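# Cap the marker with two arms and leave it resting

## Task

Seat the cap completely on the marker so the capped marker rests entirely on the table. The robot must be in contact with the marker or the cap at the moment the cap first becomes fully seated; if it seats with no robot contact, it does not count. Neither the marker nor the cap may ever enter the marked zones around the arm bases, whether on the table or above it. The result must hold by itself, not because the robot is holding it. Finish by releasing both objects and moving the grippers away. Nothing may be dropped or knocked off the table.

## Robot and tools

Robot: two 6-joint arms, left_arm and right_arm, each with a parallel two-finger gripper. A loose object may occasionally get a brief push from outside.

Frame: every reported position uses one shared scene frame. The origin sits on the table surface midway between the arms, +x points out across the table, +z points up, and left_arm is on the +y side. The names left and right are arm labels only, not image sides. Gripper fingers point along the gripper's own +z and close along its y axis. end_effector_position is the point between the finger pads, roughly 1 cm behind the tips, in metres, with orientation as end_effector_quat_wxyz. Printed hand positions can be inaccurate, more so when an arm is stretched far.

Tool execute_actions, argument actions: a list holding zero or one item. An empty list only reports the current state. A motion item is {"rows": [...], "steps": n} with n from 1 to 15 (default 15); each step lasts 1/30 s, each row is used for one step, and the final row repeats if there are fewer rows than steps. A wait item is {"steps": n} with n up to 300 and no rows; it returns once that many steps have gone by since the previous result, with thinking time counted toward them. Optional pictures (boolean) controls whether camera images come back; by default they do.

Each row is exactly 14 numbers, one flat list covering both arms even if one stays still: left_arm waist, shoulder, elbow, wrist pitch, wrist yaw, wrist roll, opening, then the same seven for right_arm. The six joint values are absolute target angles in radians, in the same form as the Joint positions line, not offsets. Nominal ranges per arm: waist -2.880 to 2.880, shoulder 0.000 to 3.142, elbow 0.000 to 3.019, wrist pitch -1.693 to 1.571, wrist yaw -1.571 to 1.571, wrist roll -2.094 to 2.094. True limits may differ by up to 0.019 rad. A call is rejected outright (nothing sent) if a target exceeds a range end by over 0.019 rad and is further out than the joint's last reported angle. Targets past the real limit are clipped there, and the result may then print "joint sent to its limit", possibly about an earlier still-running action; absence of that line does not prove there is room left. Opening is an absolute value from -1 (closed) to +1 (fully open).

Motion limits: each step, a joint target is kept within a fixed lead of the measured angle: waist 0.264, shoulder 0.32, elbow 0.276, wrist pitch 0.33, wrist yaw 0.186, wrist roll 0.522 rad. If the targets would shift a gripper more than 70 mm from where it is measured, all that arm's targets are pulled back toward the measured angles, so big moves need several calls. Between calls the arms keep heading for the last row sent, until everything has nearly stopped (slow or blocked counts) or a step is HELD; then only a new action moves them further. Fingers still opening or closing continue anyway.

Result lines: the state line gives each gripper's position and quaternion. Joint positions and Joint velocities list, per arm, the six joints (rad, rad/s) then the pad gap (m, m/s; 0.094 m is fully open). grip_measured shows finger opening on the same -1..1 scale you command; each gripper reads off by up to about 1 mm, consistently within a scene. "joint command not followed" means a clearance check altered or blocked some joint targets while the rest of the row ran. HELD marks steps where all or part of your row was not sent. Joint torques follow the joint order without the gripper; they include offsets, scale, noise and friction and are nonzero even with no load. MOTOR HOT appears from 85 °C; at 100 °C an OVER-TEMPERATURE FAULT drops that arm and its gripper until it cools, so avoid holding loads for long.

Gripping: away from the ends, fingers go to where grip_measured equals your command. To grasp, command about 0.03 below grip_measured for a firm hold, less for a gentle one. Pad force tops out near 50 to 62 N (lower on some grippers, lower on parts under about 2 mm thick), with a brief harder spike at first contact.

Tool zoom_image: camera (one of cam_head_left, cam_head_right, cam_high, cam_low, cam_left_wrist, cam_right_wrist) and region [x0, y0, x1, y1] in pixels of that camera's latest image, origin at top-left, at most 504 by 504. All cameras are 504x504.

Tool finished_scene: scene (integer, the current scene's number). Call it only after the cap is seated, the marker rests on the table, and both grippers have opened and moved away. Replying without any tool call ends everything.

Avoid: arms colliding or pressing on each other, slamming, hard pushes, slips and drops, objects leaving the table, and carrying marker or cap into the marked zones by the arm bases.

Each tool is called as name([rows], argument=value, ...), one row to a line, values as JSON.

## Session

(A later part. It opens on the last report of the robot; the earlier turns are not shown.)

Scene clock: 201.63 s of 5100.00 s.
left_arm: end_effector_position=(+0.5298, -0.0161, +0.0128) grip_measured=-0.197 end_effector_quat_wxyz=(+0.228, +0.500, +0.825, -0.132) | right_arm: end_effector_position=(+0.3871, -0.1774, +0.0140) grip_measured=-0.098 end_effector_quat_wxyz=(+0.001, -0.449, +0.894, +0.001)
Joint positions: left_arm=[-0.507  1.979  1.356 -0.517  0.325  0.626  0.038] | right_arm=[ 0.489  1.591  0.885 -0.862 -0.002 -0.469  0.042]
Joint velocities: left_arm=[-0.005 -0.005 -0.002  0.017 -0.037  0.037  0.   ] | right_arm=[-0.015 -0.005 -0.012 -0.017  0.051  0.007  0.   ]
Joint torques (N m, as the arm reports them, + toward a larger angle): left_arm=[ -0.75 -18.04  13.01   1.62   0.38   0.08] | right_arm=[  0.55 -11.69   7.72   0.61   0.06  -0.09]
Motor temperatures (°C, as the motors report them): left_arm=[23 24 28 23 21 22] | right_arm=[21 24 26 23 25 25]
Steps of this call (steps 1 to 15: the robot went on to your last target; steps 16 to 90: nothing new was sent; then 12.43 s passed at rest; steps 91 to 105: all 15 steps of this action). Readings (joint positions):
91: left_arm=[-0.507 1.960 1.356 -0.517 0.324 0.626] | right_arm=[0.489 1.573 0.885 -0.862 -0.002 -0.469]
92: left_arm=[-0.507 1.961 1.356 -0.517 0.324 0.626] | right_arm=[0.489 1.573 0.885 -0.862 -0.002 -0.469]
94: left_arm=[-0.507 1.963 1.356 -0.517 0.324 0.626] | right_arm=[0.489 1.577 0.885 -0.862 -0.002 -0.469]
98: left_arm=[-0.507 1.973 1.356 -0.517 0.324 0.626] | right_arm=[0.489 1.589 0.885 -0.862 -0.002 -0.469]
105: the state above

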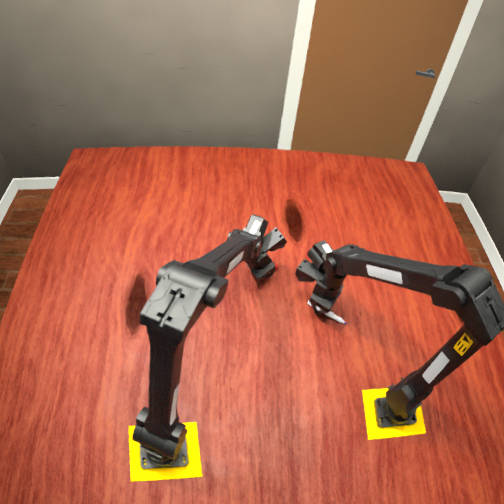

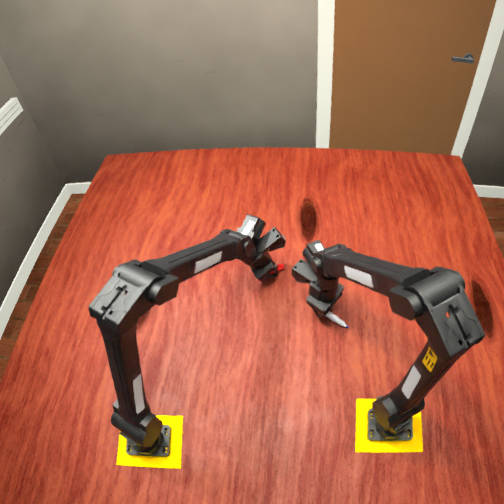

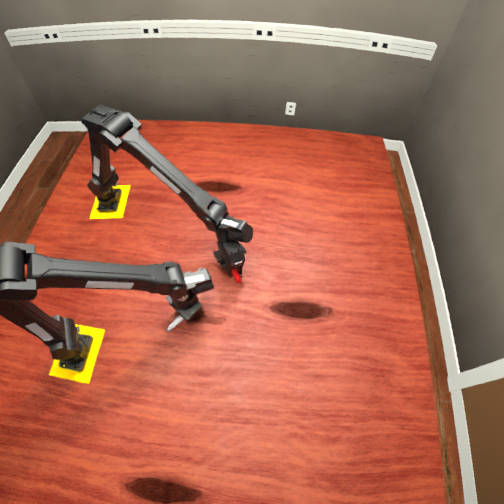

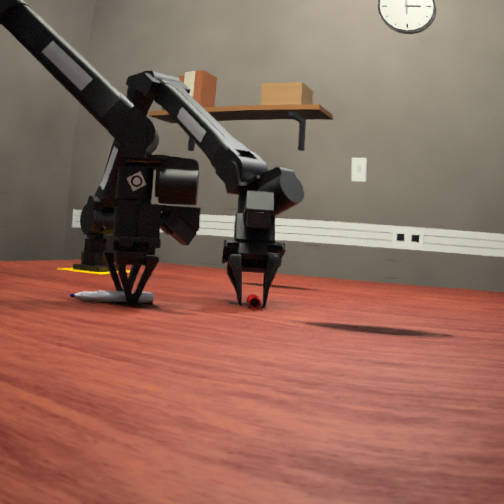

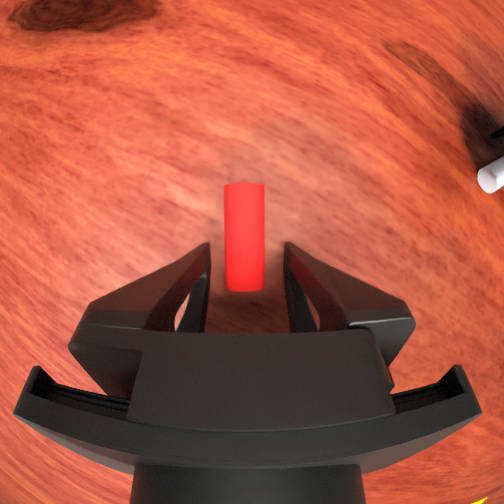

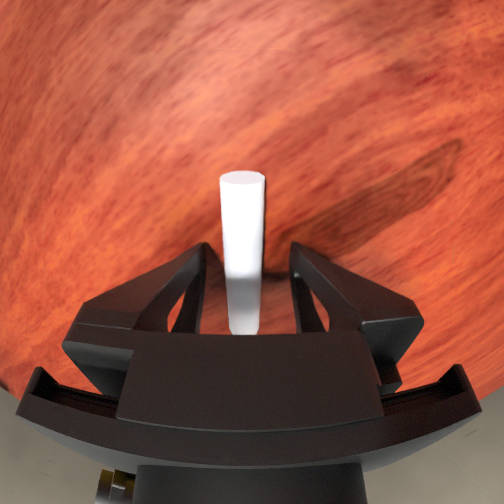

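Close both.

execute_actions([
  {"rows":[[-0.515,1.972,1.40,-0.495,0.327,0.635,-0.3,0.485,1.60,0.882,-0.846,0,-0.48,-0.2],[-0.515,1.972,1.40,-0.495,0.327,0.635,-0.4,0.485,1.60,0.882,-0.846,0,-0.48,-0.3],[-0.515,1.972,1.40,-0.495,0.327,0.635,-0.45,0.485,1.60,0.882,-0.846,0,-0.48,-0.4],[-0.515,1.972,1.40,-0.495,0.327,0.635,-0.5,0.485,1.60,0.882,-0.846,0,-0.48,-0.45],[-0.515,1.972,1.40,-0.495,0.327,0.635,-0.54,0.485,1.60,0.882,-0.846,0,-0.48,-0.5],[-0.515,1.972,1.40,-0.495,0.327,0.635,-0.57,0.485,1.60,0.882,-0.846,0,-0.48,-0.54],[-0.515,1.972,1.40,-0.495,0.327,0.635,-0.6,0.485,1.60,0.882,-0.846,0,-0.48,-0.57],[-0.515,1.972,1.40,-0.495,0.327,0.635,-0.62,0.485,1.60,0.882,-0.846,0,-0.48,-0.6],[-0.515,1.972,1.40,-0.495,0.327,0.635,-0.64,0.485,1.60,0.882,-0.846,0,-0.48,-0.63],[-0.515,1.972,1.40,-0.495,0.327,0.635,-0.66,0.485,1.60,0.882,-0.846,0,-0.48,-0.66]],"steps":15},
])

Scene clock: 218.67 s of 5100.00 s.
left_arm: end_effector_position=(+0.5298, -0.0161, +0.0128) grip_measured=-0.613 end_effector_quat_wxyz=(+0.228, +0.500, +0.825, -0.132) | right_arm: end_effector_position=(+0.3871, -0.1774, +0.0140) grip_measured=-0.645 end_effector_quat_wxyz=(+0.001, -0.449, +0.893, +0.001)
Joint positions: left_arm=[-0.507  1.979  1.356 -0.517  0.325  0.626  0.018] | right_arm=[ 0.489  1.591  0.885 -0.862 -0.002 -0.47   0.017]
Joint velocities: left_arm=[-0.024 -0.005 -0.017 -0.002 -0.066  0.007 -0.001] | right_arm=[-0.015 -0.015  0.002 -0.017  0.037 -0.051 -0.   ]
Joint torques (N m, as the arm reports them, + toward a larger angle): left_arm=[ -0.95 -18.89  12.97   1.64   0.38   0.09] | right_arm=[  0.73 -12.71   7.74   0.6    0.08  -0.03]
Motor temperatures (°C, as the motors report them): left_arm=[23 24 28 23 21 22] | right_arm=[21 24 26 23 25 25]
Steps of this call (steps 1 to 15: the robot went on to your last target; steps 16 to 90: nothing new was sent; then 13.53 s passed at rest; steps 91 to 105: all 15 steps of this action). Readings (joint positions):
91: left_arm=[-0.507 1.979 1.356 -0.517 0.325 0.626] | right_arm=[0.489 1.591 0.885 -0.862 -0.002 -0.470]
92: left_arm=[-0.507 1.979 1.356 -0.517 0.325 0.626] | right_arm=[0.489 1.591 0.885 -0.862 -0.002 -0.470]
94: left_arm=[-0.507 1.979 1.356 -0.517 0.325 0.626] | right_arm=[0.489 1.591 0.885 -0.862 -0.002 -0.470]
98: left_arm=[-0.507 1.979 1.356 -0.517 0.325 0.626] | right_arm=[0.489 1.591 0.885 -0.862 -0.002 -0.470]
105: the state above

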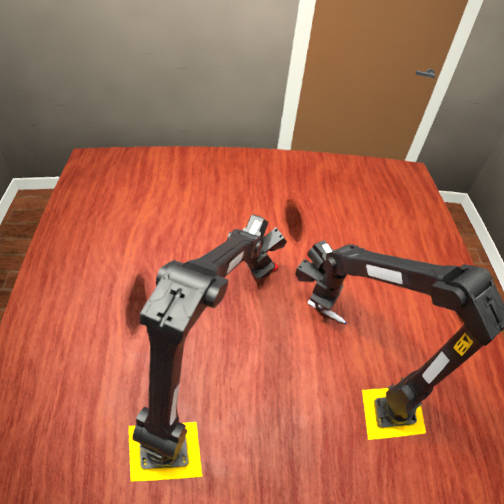

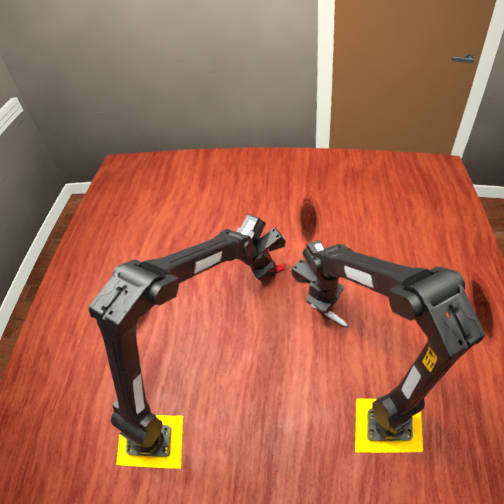

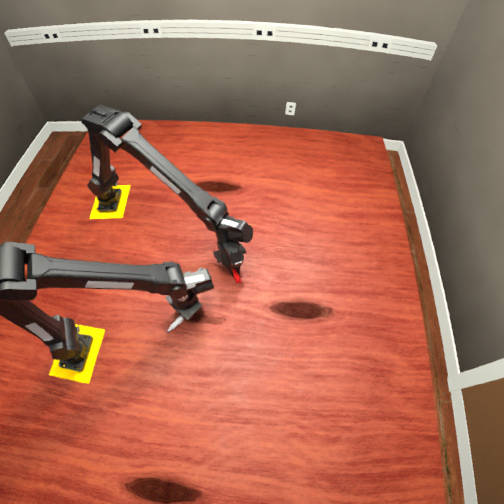

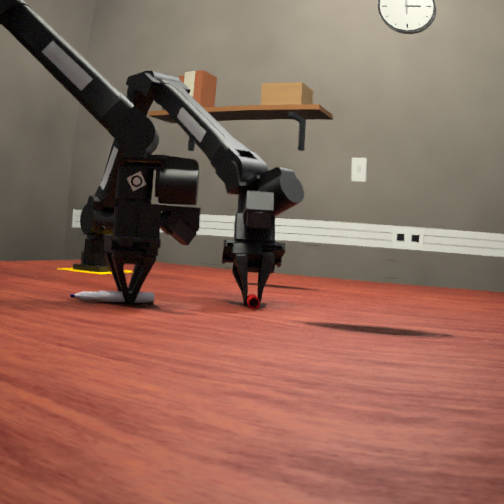

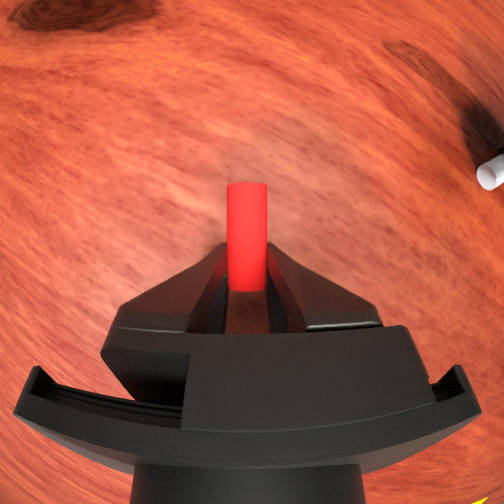

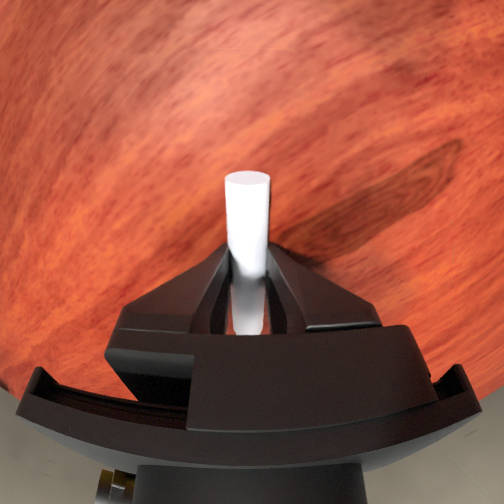

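execute_actions([
  {"rows":[[-0.515,1.972,1.40,-0.495,0.327,0.635,-0.66,0.485,1.59,0.89,-0.86,0,-0.48,-0.69],[-0.515,1.972,1.40,-0.495,0.327,0.635,-0.66,0.485,1.58,0.90,-0.87,0,-0.48,-0.69],[-0.515,1.972,1.40,-0.495,0.327,0.635,-0.66,0.485,1.57,0.92,-0.89,0,-0.48,-0.69],[-0.515,1.972,1.40,-0.495,0.327,0.635,-0.66,0.485,1.555,0.94,-0.91,0,-0.48,-0.69],[-0.515,1.972,1.40,-0.495,0.327,0.635,-0.66,0.48,1.545,0.96,-0.94,0,-0.48,-0.69],[-0.515,1.972,1.40,-0.495,0.327,0.635,-0.66,0.47,1.54,0.98,-0.97,0,-0.45,-0.69],[-0.515,1.972,1.40,-0.495,0.327,0.635,-0.66,0.46,1.54,1.0,-1.0,0,-0.4,-0.69],[-0.515,1.972,1.40,-0.495,0.327,0.635,-0.66,0.45,1.55,1.03,-1.02,0,-0.33,-0.69],[-0.515,1.972,1.40,-0.495,0.327,0.635,-0.66,0.44,1.565,1.06,-1.04,0,-0.25,-0.69],[-0.515,1.972,1.40,-0.495,0.327,0.635,-0.66,0.425,1.585,1.09,-1.05,0,-0.17,-0.69],[-0.515,1.972,1.40,-0.495,0.327,0.635,-0.66,0.41,1.605,1.12,-1.06,0,-0.09,-0.69],[-0.515,1.972,1.40,-0.495,0.327,0.635,-0.66,0.395,1.63,1.15,-1.07,0,0,-0.69],[-0.515,1.972,1.40,-0.495,0.327,0.635,-0.66,0.38,1.655,1.18,-1.08,0,0.09,-0.69],[-0.515,1.972,1.40,-0.495,0.327,0.635,-0.66,0.365,1.68,1.21,-1.09,0,0.18,-0.69],[-0.515,1.972,1.40,-0.495,0.327,0.635,-0.66,0.35,1.70,1.24,-1.10,0,0.27,-0.69]],"steps":15},
], pictures=false)

execute_actions([
  {"rows":[[-0.515,1.972,1.40,-0.495,0.327,0.635,-0.66,0.345,1.72,1.27,-1.105,0,0.36,-0.69],[-0.515,1.972,1.40,-0.495,0.327,0.635,-0.66,0.34,1.745,1.30,-1.11,0,0.45,-0.69],[-0.515,1.972,1.40,-0.495,0.327,0.635,-0.66,0.34,1.77,1.33,-1.115,0,0.54,-0.69],[-0.515,1.972,1.40,-0.495,0.327,0.635,-0.66,0.34,1.79,1.36,-1.12,0,0.63,-0.69],[-0.515,1.972,1.40,-0.495,0.327,0.635,-0.66,0.34,1.815,1.39,-1.125,0,0.72,-0.69],[-0.515,1.972,1.40,-0.495,0.327,0.635,-0.66,0.34,1.84,1.42,-1.13,0,0.81,-0.69],[-0.515,1.972,1.40,-0.495,0.327,0.635,-0.66,0.34,1.86,1.45,-1.135,0,0.9,-0.69],[-0.515,1.972,1.40,-0.495,0.327,0.635,-0.66,0.34,1.88,1.48,-1.14,0,0.99,-0.69],[-0.515,1.972,1.40,-0.495,0.327,0.635,-0.66,0.34,1.9,1.51,-1.145,0,1.08,-0.69],[-0.515,1.972,1.40,-0.495,0.327,0.635,-0.66,0.34,1.92,1.535,-1.15,0,1.16,-0.69],[-0.515,1.972,1.40,-0.495,0.327,0.635,-0.66,0.34,1.94,1.56,-1.15,0,1.24,-0.69],[-0.515,1.972,1.40,-0.495,0.327,0.635,-0.66,0.34,1.955,1.58,-1.15,0,1.3,-0.69],[-0.515,1.972,1.40,-0.495,0.327,0.635,-0.66,0.34,1.97,1.595,-1.15,0,1.35,-0.69],[-0.515,1.972,1.40,-0.495,0.327,0.635,-0.66,0.34,1.98,1.605,-1.15,0,1.39,-0.69],[-0.515,1.972,1.40,-0.495,0.327,0.635,-0.66,0.34,1.99,1.605,-1.15,0,1.41,-0.69]],"steps":15},
], pictures=false)

execute_actions([
  {"steps":25},
])

Scene clock: 246.70 s of 5100.00 s.
left_arm: end_effector_position=(+0.5298, -0.0161, +0.0128) grip_measured=-0.613 end_effector_quat_wxyz=(+0.228, +0.500, +0.825, -0.132) | right_arm: end_effector_position=(+0.4704, -0.1867, +0.0903) grip_measured=-0.655 end_effector_quat_wxyz=(+0.022, -0.205, +0.979, +0.004)
Joint positions: left_arm=[-0.507  1.979  1.356 -0.517  0.325  0.626  0.018] | right_arm=[ 0.39   1.619  1.16  -1.066 -0.002 -0.049  0.016]
Joint velocities: left_arm=[ 0.005 -0.015  0.017 -0.002 -0.095  0.022 -0.   ] | right_arm=[-0.493  0.513  1.072 -0.208 -0.022  2.015 -0.001]
Joint torques (N m, as the arm reports them, + toward a larger angle): left_arm=[ -0.93 -18.84  13.     1.63   0.38   0.08] | right_arm=[  0.56 -10.75  10.92  -0.4    0.06   0.15]
Motor temperatures (°C, as the motors report them): left_arm=[23 24 29 23 21 22] | right_arm=[21 24 26 23 25 25]
Steps of this call (steps 1 to 15: the robot went on to your last target; steps 16 to 90: nothing new was sent; then 24.53 s passed at rest; steps 91 to 105: all 15 steps of this action). Readings (joint positions):
91: left_arm=[-0.507 1.979 1.356 -0.517 0.325 0.626] | right_arm=[0.489 1.591 0.885 -0.862 -0.002 -0.470]
92: left_arm=[-0.507 1.979 1.356 -0.517 0.325 0.626] | right_arm=[0.489 1.591 0.885 -0.862 -0.002 -0.470]
94: left_arm=[-0.507 1.979 1.356 -0.517 0.325 0.626] | right_arm=[0.489 1.590 0.887 -0.873 -0.002 -0.470]
98: left_arm=[-0.507 1.979 1.356 -0.517 0.325 0.626] | right_arm=[0.481 1.579 0.932 -0.966 -0.002 -0.438]
105: the state above

Scene clock: 247.20 s of 5100.00 s.
left_arm: end_effector_position=(+0.5298, -0.0161, +0.0128) grip_measured=-0.613 end_effector_quat_wxyz=(+0.228, +0.500, +0.825, -0.132) | right_arm: end_effector_position=(+0.5977, -0.1744, +0.0572) grip_measured=-0.655 end_effector_quat_wxyz=(+0.010, +0.414, +0.910, +0.010)
Joint positions: left_arm=[-0.507  1.979  1.356 -0.517  0.325  0.626  0.018] | right_arm=[ 0.333  1.96   1.55  -1.132 -0.     1.16   0.016]
Joint velocities: left_arm=[-0.015 -0.005  0.002  0.007  0.037  0.022 -0.   ] | right_arm=[-0.015  0.298  0.339 -0.002  0.066  1.634 -0.   ]
Joint torques (N m, as the arm reports them, + toward a larger angle): left_arm=[ -0.93 -18.86  12.99   1.63   0.38   0.08] | right_arm=[  1.39 -20.4   13.15  -0.5    0.13   0.12]
Motor temperatures (°C, as the motors report them): left_arm=[23 24 29 23 21 22] | right_arm=[21 24 26 23 25 25]
Steps of this call (steps 1 to 15: all 15 steps of this action). Readings (joint positions):
1: left_arm=[-0.507 1.979 1.356 -0.517 0.325 0.626] | right_arm=[0.374 1.639 1.196 -1.074 -0.002 0.028]
2: left_arm=[-0.507 1.979 1.356 -0.517 0.325 0.626] | right_arm=[0.359 1.660 1.229 -1.080 -0.002 0.108]
4: left_arm=[-0.507 1.979 1.356 -0.517 0.325 0.626] | right_arm=[0.338 1.708 1.289 -1.091 -0.000 0.273]
8: left_arm=[-0.507 1.979 1.356 -0.517 0.325 0.626] | right_arm=[0.329 1.816 1.395 -1.115 -0.000 0.617]
15: the state above

Scene clock: 248.03 s of 5100.00 s.
left_arm: end_effector_position=(+0.5298, -0.0161, +0.0128) grip_measured=-0.613 end_effector_quat_wxyz=(+0.228, +0.500, +0.825, -0.132) | right_arm: end_effector_position=(+0.6004, -0.1736, +0.0527) grip_measured=-0.655 end_effector_quat_wxyz=(+0.007, +0.519, +0.854, +0.008)
Joint positions: left_arm=[-0.507  1.979  1.356 -0.517  0.325  0.626  0.018] | right_arm=[ 0.333  1.975  1.562 -1.136 -0.     1.398  0.016]
Joint velocities: left_arm=[ 0.015 -0.015 -0.017  0.012  0.095  0.022  0.   ] | right_arm=[ 0.005  0.005 -0.002  0.012 -0.037  0.007 -0.   ]
Joint torques (N m, as the arm reports them, + toward a larger angle): left_arm=[ -0.9  -18.79  12.98   1.65   0.38   0.08] | right_arm=[  1.09 -20.1   13.87  -0.39   0.17   0.19]
Motor temperatures (°C, as the motors report them): left_arm=[23 24 29 23 21 22] | right_arm=[21 24 26 23 25 25]
Steps of this call (steps 1 to 25: the robot went on to your last target). Readings (joint positions):
1: left_arm=[-0.507 1.979 1.356 -0.517 0.325 0.626] | right_arm=[0.333 1.968 1.558 -1.132 -0.000 1.208]
2: left_arm=[-0.507 1.979 1.356 -0.517 0.325 0.626] | right_arm=[0.333 1.973 1.561 -1.132 -0.000 1.246]
4: left_arm=[-0.507 1.979 1.356 -0.517 0.325 0.626] | right_arm=[0.333 1.975 1.562 -1.134 -0.000 1.302]
8: left_arm=[-0.507 1.979 1.356 -0.517 0.325 0.626] | right_arm=[0.333 1.975 1.562 -1.136 -0.000 1.360]
25: the state above

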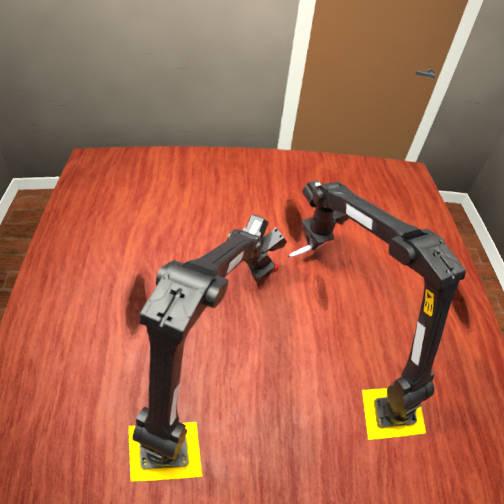

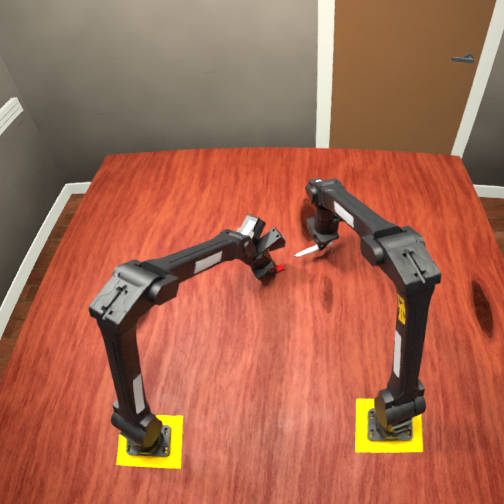

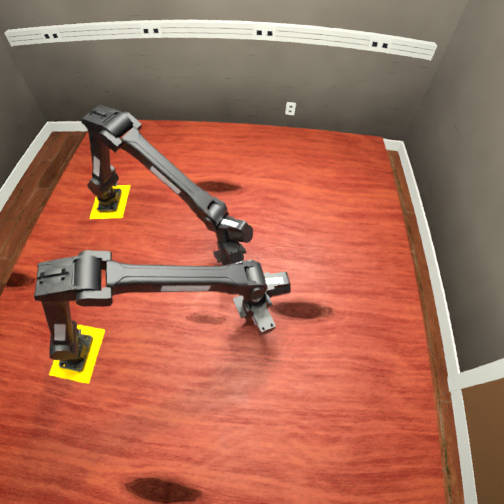

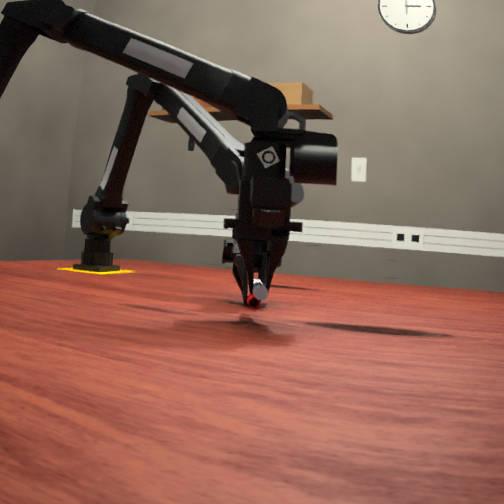

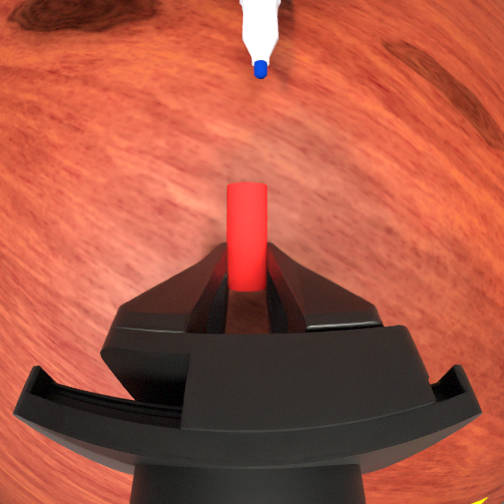

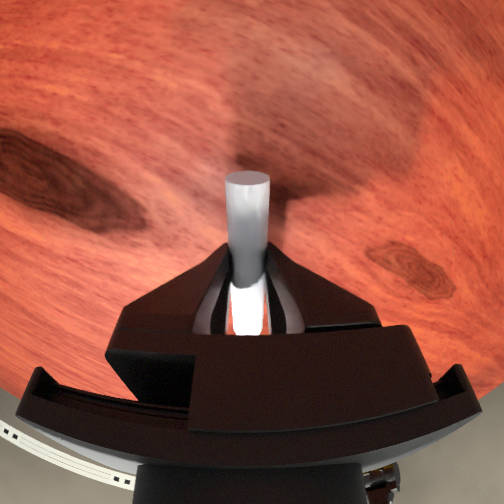

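execute_actions([
  {"rows":[[-0.515,1.972,1.40,-0.495,0.327,0.635,-0.66,0.344,1.995,1.6,-1.14,0,1.414,-0.69],[-0.515,1.972,1.40,-0.495,0.327,0.635,-0.66,0.348,2.0,1.6,-1.13,0,1.418,-0.69],[-0.515,1.972,1.40,-0.495,0.327,0.635,-0.66,0.352,2.005,1.6,-1.12,0,1.422,-0.69],[-0.515,1.972,1.40,-0.495,0.327,0.635,-0.66,0.356,2.01,1.6,-1.115,0,1.426,-0.69],[-0.515,1.972,1.40,-0.495,0.327,0.635,-0.66,0.36,2.015,1.6,-1.11,0,1.43,-0.69],[-0.515,1.972,1.40,-0.495,0.327,0.635,-0.66,0.364,2.02,1.6,-1.105,0,1.434,-0.69],[-0.515,1.972,1.40,-0.495,0.327,0.635,-0.66,0.368,2.025,1.6,-1.10,0,1.438,-0.69],[-0.515,1.972,1.40,-0.495,0.327,0.635,-0.66,0.372,2.03,1.6,-1.095,0,1.442,-0.69],[-0.515,1.972,1.40,-0.495,0.327,0.635,-0.66,0.376,2.034,1.6,-1.095,0,1.445,-0.69],[-0.515,1.972,1.40,-0.495,0.327,0.635,-0.66,0.38,2.038,1.6,-1.095,0,1.445,-0.69]],"steps":15},
], pictures=false)

execute_actions([
  {"steps":12},
])

zoom_image(camera="cam_low", region=[200,250,320,330])

Scene clock: 264.47 s of 5100.00 s.
left_arm: end_effector_position=(+0.5298, -0.0161, +0.0128) grip_measured=-0.613 end_effector_quat_wxyz=(+0.228, +0.500, +0.825, -0.132) | right_arm: end_effector_position=(+0.5937, -0.1464, +0.0294) grip_measured=-0.655 end_effector_quat_wxyz=(+0.002, +0.513, +0.858, +0.002)
Joint positions: left_arm=[-0.507  1.979  1.356 -0.517  0.325  0.626  0.018] | right_arm=[ 0.381  2.017  1.562 -1.111 -0.     1.431  0.016]
Joint velocities: left_arm=[ 0.005 -0.005  0.012 -0.002  0.007 -0.007  0.   ] | right_arm=[ 0.044  0.083  0.007  0.002  0.007  0.007 -0.   ]
Joint torques (N m, as the arm reports them, + toward a larger angle): left_arm=[ -0.93 -18.85  12.99   1.64   0.38   0.08] | right_arm=[  1.05 -20.1   13.35   0.64   0.14   0.22]
Motor temperatures (°C, as the motors report them): left_arm=[23 24 29 23 21 22] | right_arm=[21 25 28 23 25 25]
Steps of this call (steps 1 to 15: the robot went on to your last target; steps 16 to 90: nothing new was sent; then 12.93 s passed at rest; steps 91 to 105: all 15 steps of this action). Readings (joint positions):
91: left_arm=[-0.507 1.979 1.356 -0.517 0.325 0.626] | right_arm=[0.333 1.975 1.562 -1.136 -0.000 1.400]
92: left_arm=[-0.507 1.979 1.356 -0.517 0.325 0.626] | right_arm=[0.334 1.975 1.562 -1.136 -0.000 1.401]
94: left_arm=[-0.507 1.979 1.356 -0.517 0.325 0.626] | right_arm=[0.336 1.976 1.562 -1.135 -0.000 1.405]
98: left_arm=[-0.507 1.979 1.356 -0.517 0.325 0.626] | right_arm=[0.350 1.984 1.562 -1.120 -0.000 1.418]
105: the state above

Scene clock: 264.87 s of 5100.00 s.
left_arm: end_effector_position=(+0.5298, -0.0161, +0.0128) grip_measured=-0.613 end_effector_quat_wxyz=(+0.228, +0.500, +0.825, -0.132) | right_arm: end_effector_position=(+0.5932, -0.1459, +0.0274) grip_measured=-0.655 end_effector_quat_wxyz=(+0.001, +0.514, +0.858, +0.001)
Joint positions: left_arm=[-0.507  1.979  1.356 -0.517  0.325  0.626  0.018] | right_arm=[ 0.382  2.02   1.562 -1.111 -0.     1.434  0.016]
Joint velocities: left_arm=[-0.005 -0.005 -0.017  0.007 -0.037 -0.022  0.   ] | right_arm=[ 0.015  0.005 -0.007  0.012  0.037 -0.007  0.001]
Joint torques (N m, as the arm reports them, + toward a larger angle): left_arm=[ -0.86 -18.84  13.     1.65   0.38   0.08] | right_arm=[  0.47 -20.05  13.11   0.55   0.13   0.17]
Motor temperatures (°C, as the motors report them): left_arm=[23 24 29 23 21 22] | right_arm=[21 25 28 23 25 25]
Steps of this call (steps 1 to 12: the robot went on to your last target). Readings (joint positions):
1: left_arm=[-0.507 1.979 1.356 -0.517 0.325 0.626] | right_arm=[0.381 2.019 1.562 -1.111 -0.000 1.431]
2: left_arm=[-0.507 1.979 1.356 -0.517 0.325 0.626] | right_arm=[0.382 2.020 1.562 -1.111 -0.000 1.432]
4: left_arm=[-0.507 1.979 1.356 -0.517 0.325 0.626] | right_arm=[0.382 2.020 1.562 -1.111 -0.000 1.433]
8: left_arm=[-0.507 1.979 1.356 -0.517 0.325 0.626] | right_arm=[0.382 2.020 1.562 -1.111 -0.000 1.434]
12: the state above

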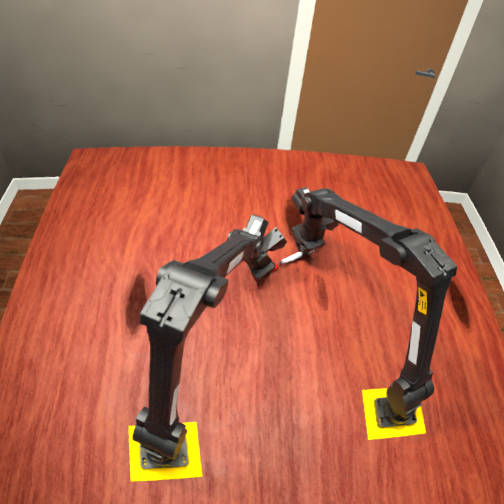

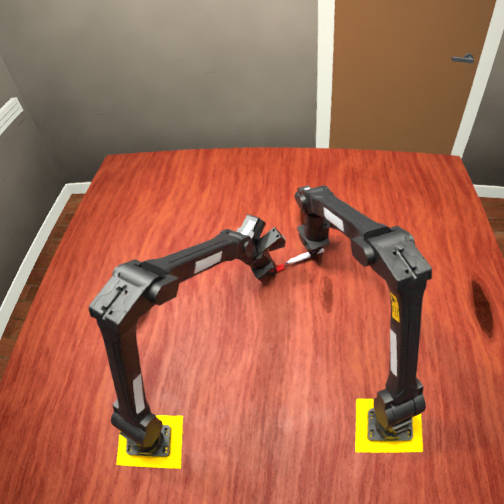

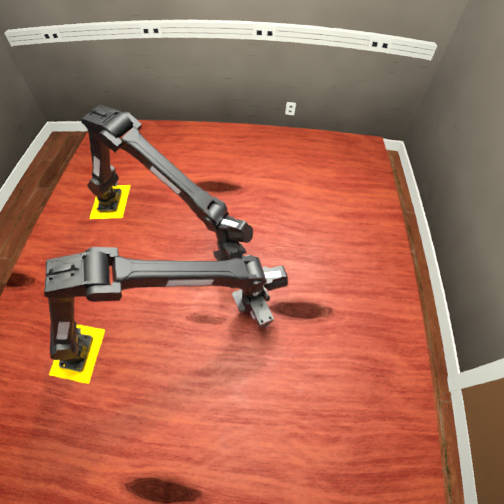

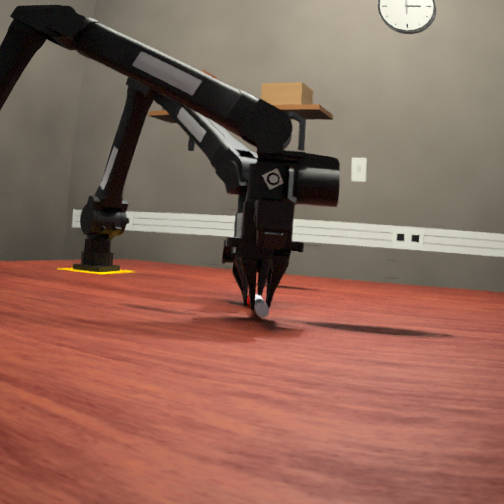

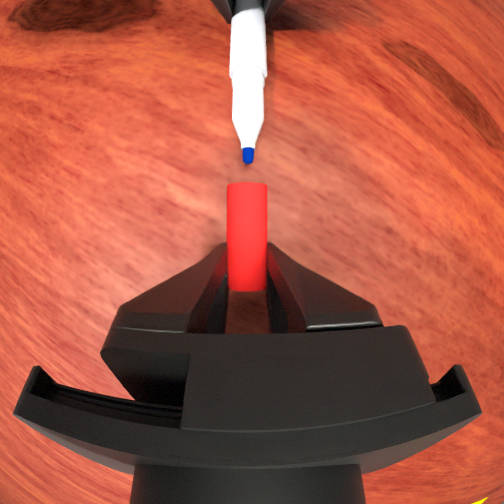

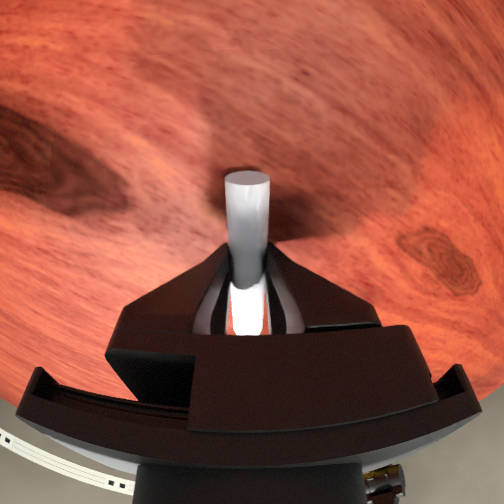

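Region (200, 250, 320, 330) of cam_low's 504x504 image, scaled by 4.200, with more detail than that image has.

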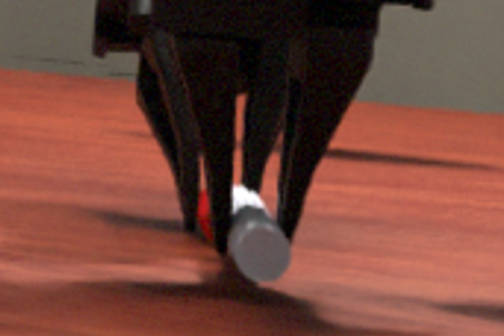

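execute_actions([
  {"rows":[[-0.515,1.972,1.40,-0.495,0.327,0.635,-0.66,0.38,2.042,1.6,-1.095,0,1.445,-0.69],[-0.515,1.972,1.40,-0.495,0.327,0.635,-0.66,0.38,2.046,1.6,-1.095,0,1.445,-0.69],[-0.515,1.972,1.40,-0.495,0.327,0.635,-0.66,0.38,2.05,1.6,-1.095,0,1.445,-0.69],[-0.515,1.972,1.40,-0.495,0.327,0.635,-0.66,0.38,2.054,1.6,-1.095,0,1.445,-0.69],[-0.515,1.972,1.40,-0.495,0.327,0.635,-0.66,0.38,2.058,1.6,-1.095,0,1.445,-0.69]],"steps":15},
])

zoom_image(camera="cam_low", region=[200,250,320,330])

zoom_image(camera="cam_head_right", region=[250,220,340,290])

Scene clock: 276.43 s of 5100.00 s.
left_arm: end_effector_position=(+0.5298, -0.0161, +0.0128) grip_measured=-0.613 end_effector_quat_wxyz=(+0.228, +0.500, +0.825, -0.132) | right_arm: end_effector_position=(+0.5920, -0.1463, +0.0207) grip_measured=-0.655 end_effector_quat_wxyz=(-0.003, +0.514, +0.858, -0.004)
Joint positions: left_arm=[-0.507  1.979  1.356 -0.517  0.325  0.626  0.018] | right_arm=[ 0.382  2.032  1.562 -1.111 -0.     1.434  0.016]
Joint velocities: left_arm=[-0.005  0.005  0.002  0.017 -0.022 -0.066 -0.001] | right_arm=[ 0.005  0.005 -0.007  0.012 -0.066  0.037 -0.   ]
Joint torques (N m, as the arm reports them, + toward a larger angle): left_arm=[ -0.87 -18.85  12.99   1.66   0.38   0.08] | right_arm=[  0.99 -19.81  12.99   0.61   0.16   0.15]
Motor temperatures (°C, as the motors report them): left_arm=[23 25 29 23 21 22] | right_arm=[21 25 29 23 25 25]
Steps of this call (steps 1 to 15: the robot went on to your last target; steps 16 to 90: nothing new was sent; then 8.07 s passed at rest; steps 91 to 105: all 15 steps of this action). Readings (joint positions):
91: left_arm=[-0.507 1.979 1.356 -0.517 0.325 0.626] | right_arm=[0.382 2.020 1.562 -1.111 -0.000 1.434]
92: left_arm=[-0.507 1.979 1.356 -0.517 0.325 0.626] | right_arm=[0.382 2.020 1.562 -1.111 -0.000 1.434]
94: left_arm=[-0.507 1.979 1.356 -0.517 0.325 0.626] | right_arm=[0.382 2.020 1.562 -1.111 -0.000 1.434]
98: left_arm=[-0.507 1.979 1.356 -0.517 0.325 0.626] | right_arm=[0.382 2.025 1.562 -1.111 -0.000 1.434]
105: the state above

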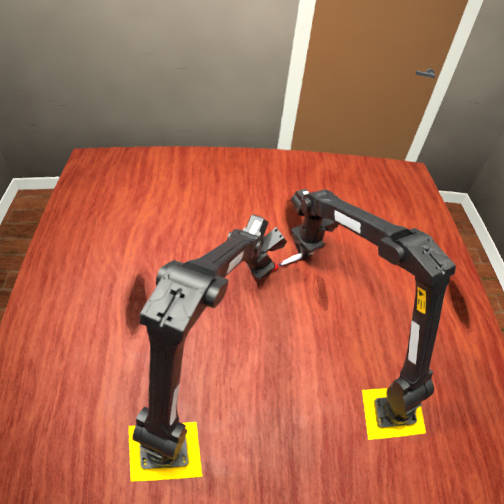

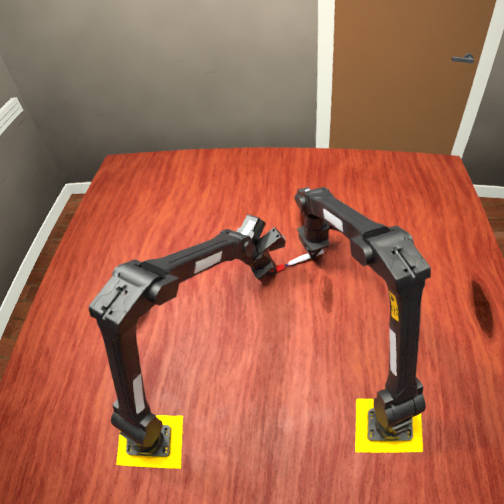

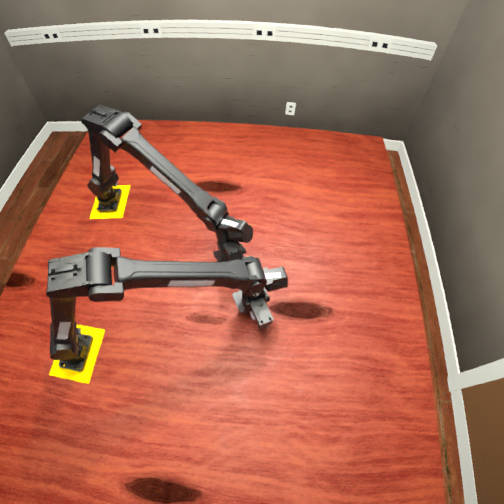

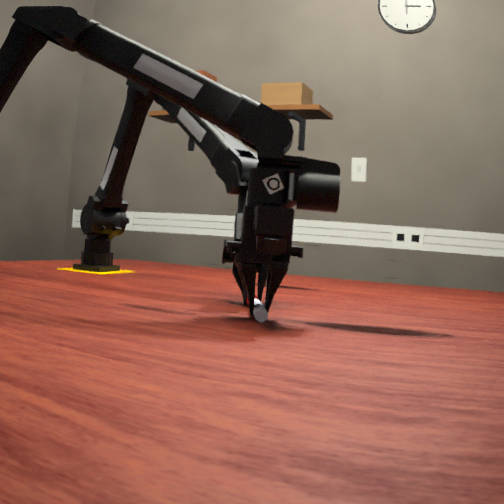

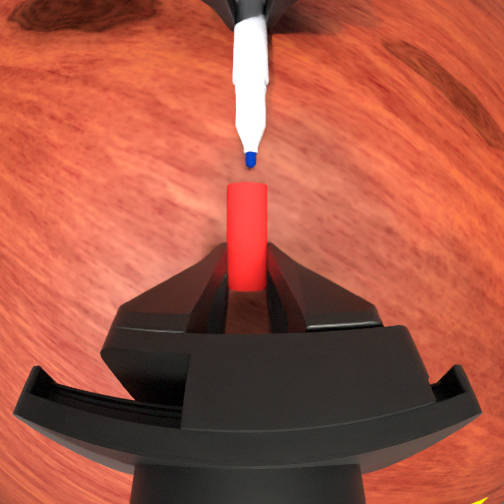

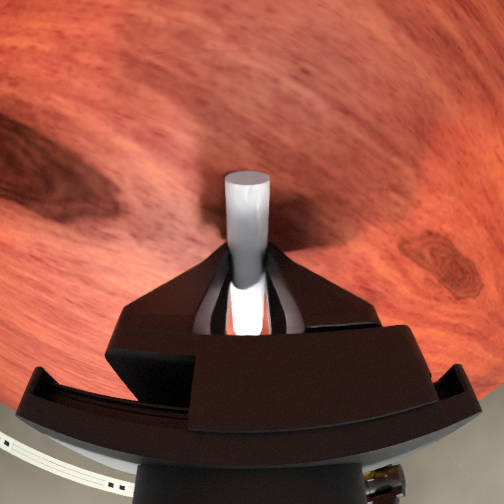

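Region (200, 250, 320, 330) of cam_low's 504x504 image, scaled by 4.200, with more detail than that image has.

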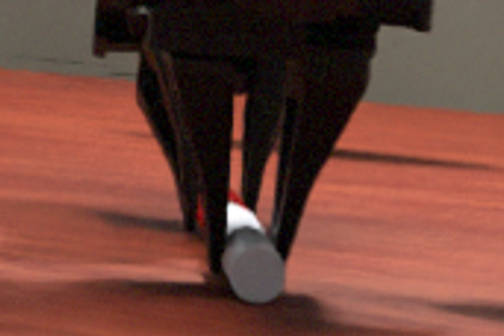

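Region (250, 220, 340, 290) of cam_head_right's 504x504 image, scaled by 5.600, with more detail than that image has.

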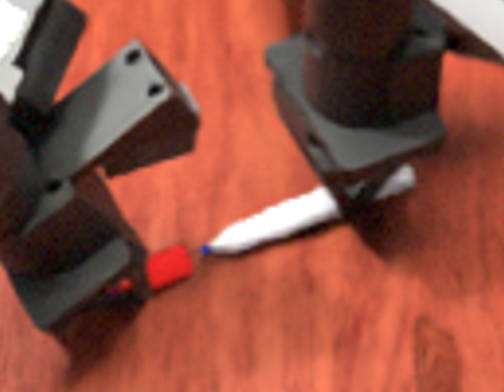

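execute_actions([
  {"rows":[[-0.515,1.972,1.40,-0.495,0.327,0.635,-0.66,0.384,2.061,1.6,-1.093,0,1.448,-0.69],[-0.515,1.972,1.40,-0.495,0.327,0.635,-0.66,0.388,2.064,1.6,-1.091,0,1.451,-0.69],[-0.515,1.972,1.40,-0.495,0.327,0.635,-0.66,0.392,2.067,1.6,-1.091,0,1.454,-0.69],[-0.515,1.972,1.40,-0.495,0.327,0.635,-0.66,0.396,2.067,1.6,-1.091,0,1.457,-0.69]],"steps":15},
])

zoom_image(camera="cam_low", region=[200,250,320,330])

Scene clock: 286.37 s of 5100.00 s.
left_arm: end_effector_position=(+0.5298, -0.0161, +0.0128) grip_measured=-0.613 end_effector_quat_wxyz=(+0.228, +0.500, +0.825, -0.132) | right_arm: end_effector_position=(+0.5918, -0.1438, +0.0190) grip_measured=-0.655 end_effector_quat_wxyz=(-0.002, +0.517, +0.856, -0.004)
Joint positions: left_arm=[-0.507  1.979  1.356 -0.517  0.325  0.626  0.018] | right_arm=[ 0.386  2.035  1.562 -1.107  0.001  1.445  0.016]
Joint velocities: left_arm=[ 0.005  0.005  0.002  0.002 -0.022 -0.066  0.   ] | right_arm=[ 0.005 -0.005  0.007  0.002 -0.022  0.022 -0.001]
Joint torques (N m, as the arm reports them, + toward a larger angle): left_arm=[ -0.86 -18.82  12.97   1.65   0.38   0.08] | right_arm=[  2.07 -18.92  13.19   0.51   0.05   0.21]
Motor temperatures (°C, as the motors report them): left_arm=[23 25 29 23 21 22] | right_arm=[21 25 29 23 25 25]
Steps of this call (steps 1 to 15: the robot went on to your last target; steps 16 to 90: nothing new was sent; then 6.43 s passed at rest; steps 91 to 105: all 15 steps of this action). Readings (joint positions):
91: left_arm=[-0.507 1.979 1.356 -0.517 0.325 0.626] | right_arm=[0.382 2.032 1.562 -1.111 -0.000 1.435]
92: left_arm=[-0.507 1.979 1.356 -0.517 0.325 0.626] | right_arm=[0.382 2.032 1.562 -1.110 -0.000 1.436]
94: left_arm=[-0.507 1.979 1.356 -0.517 0.325 0.626] | right_arm=[0.382 2.033 1.562 -1.108 -0.000 1.439]
98: left_arm=[-0.507 1.979 1.356 -0.517 0.325 0.626] | right_arm=[0.385 2.035 1.562 -1.107 0.001 1.443]
105: the state above

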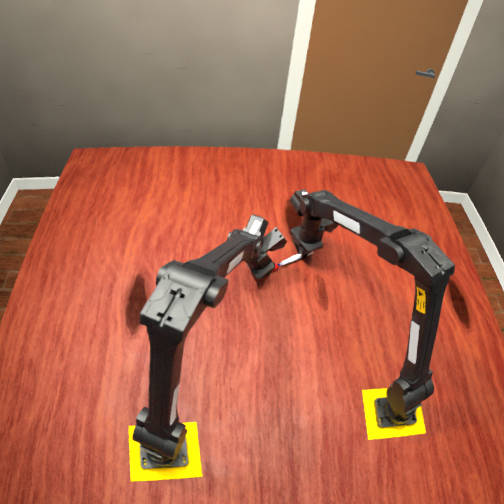

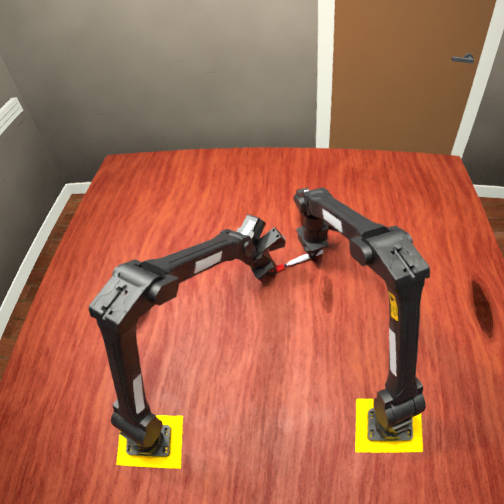

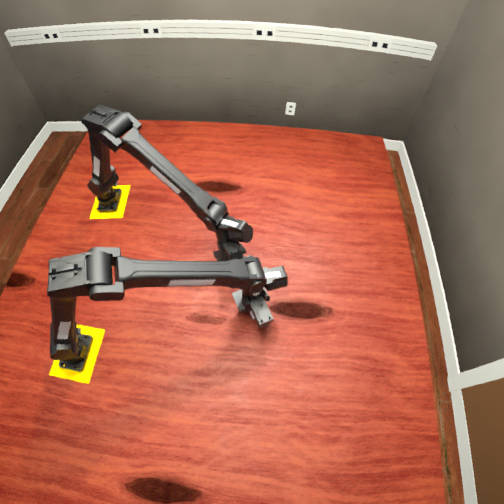

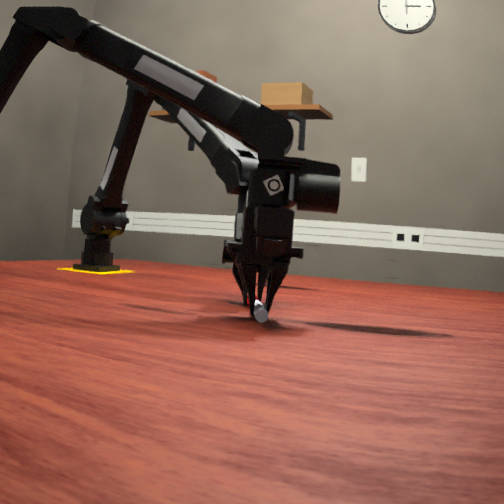

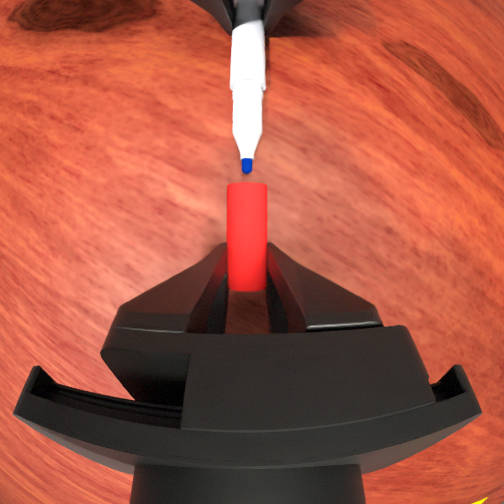

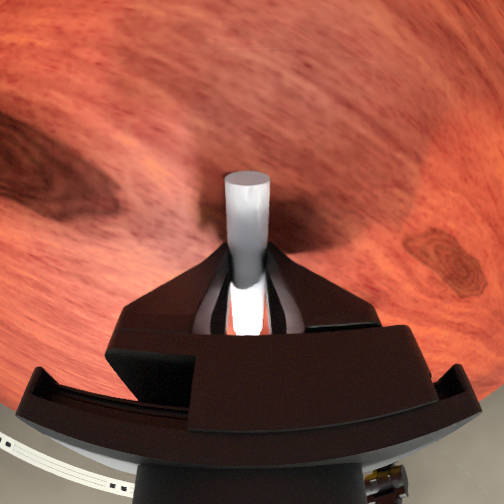

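Region (200, 250, 320, 330) of cam_low's 504x504 image, scaled by 4.200, with more detail than that image has.

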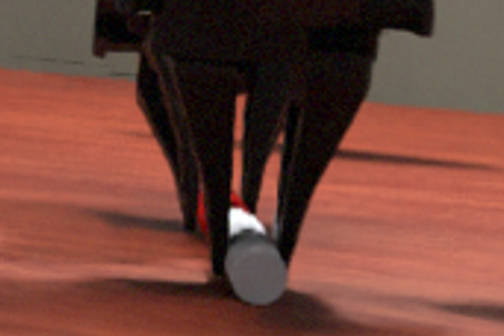

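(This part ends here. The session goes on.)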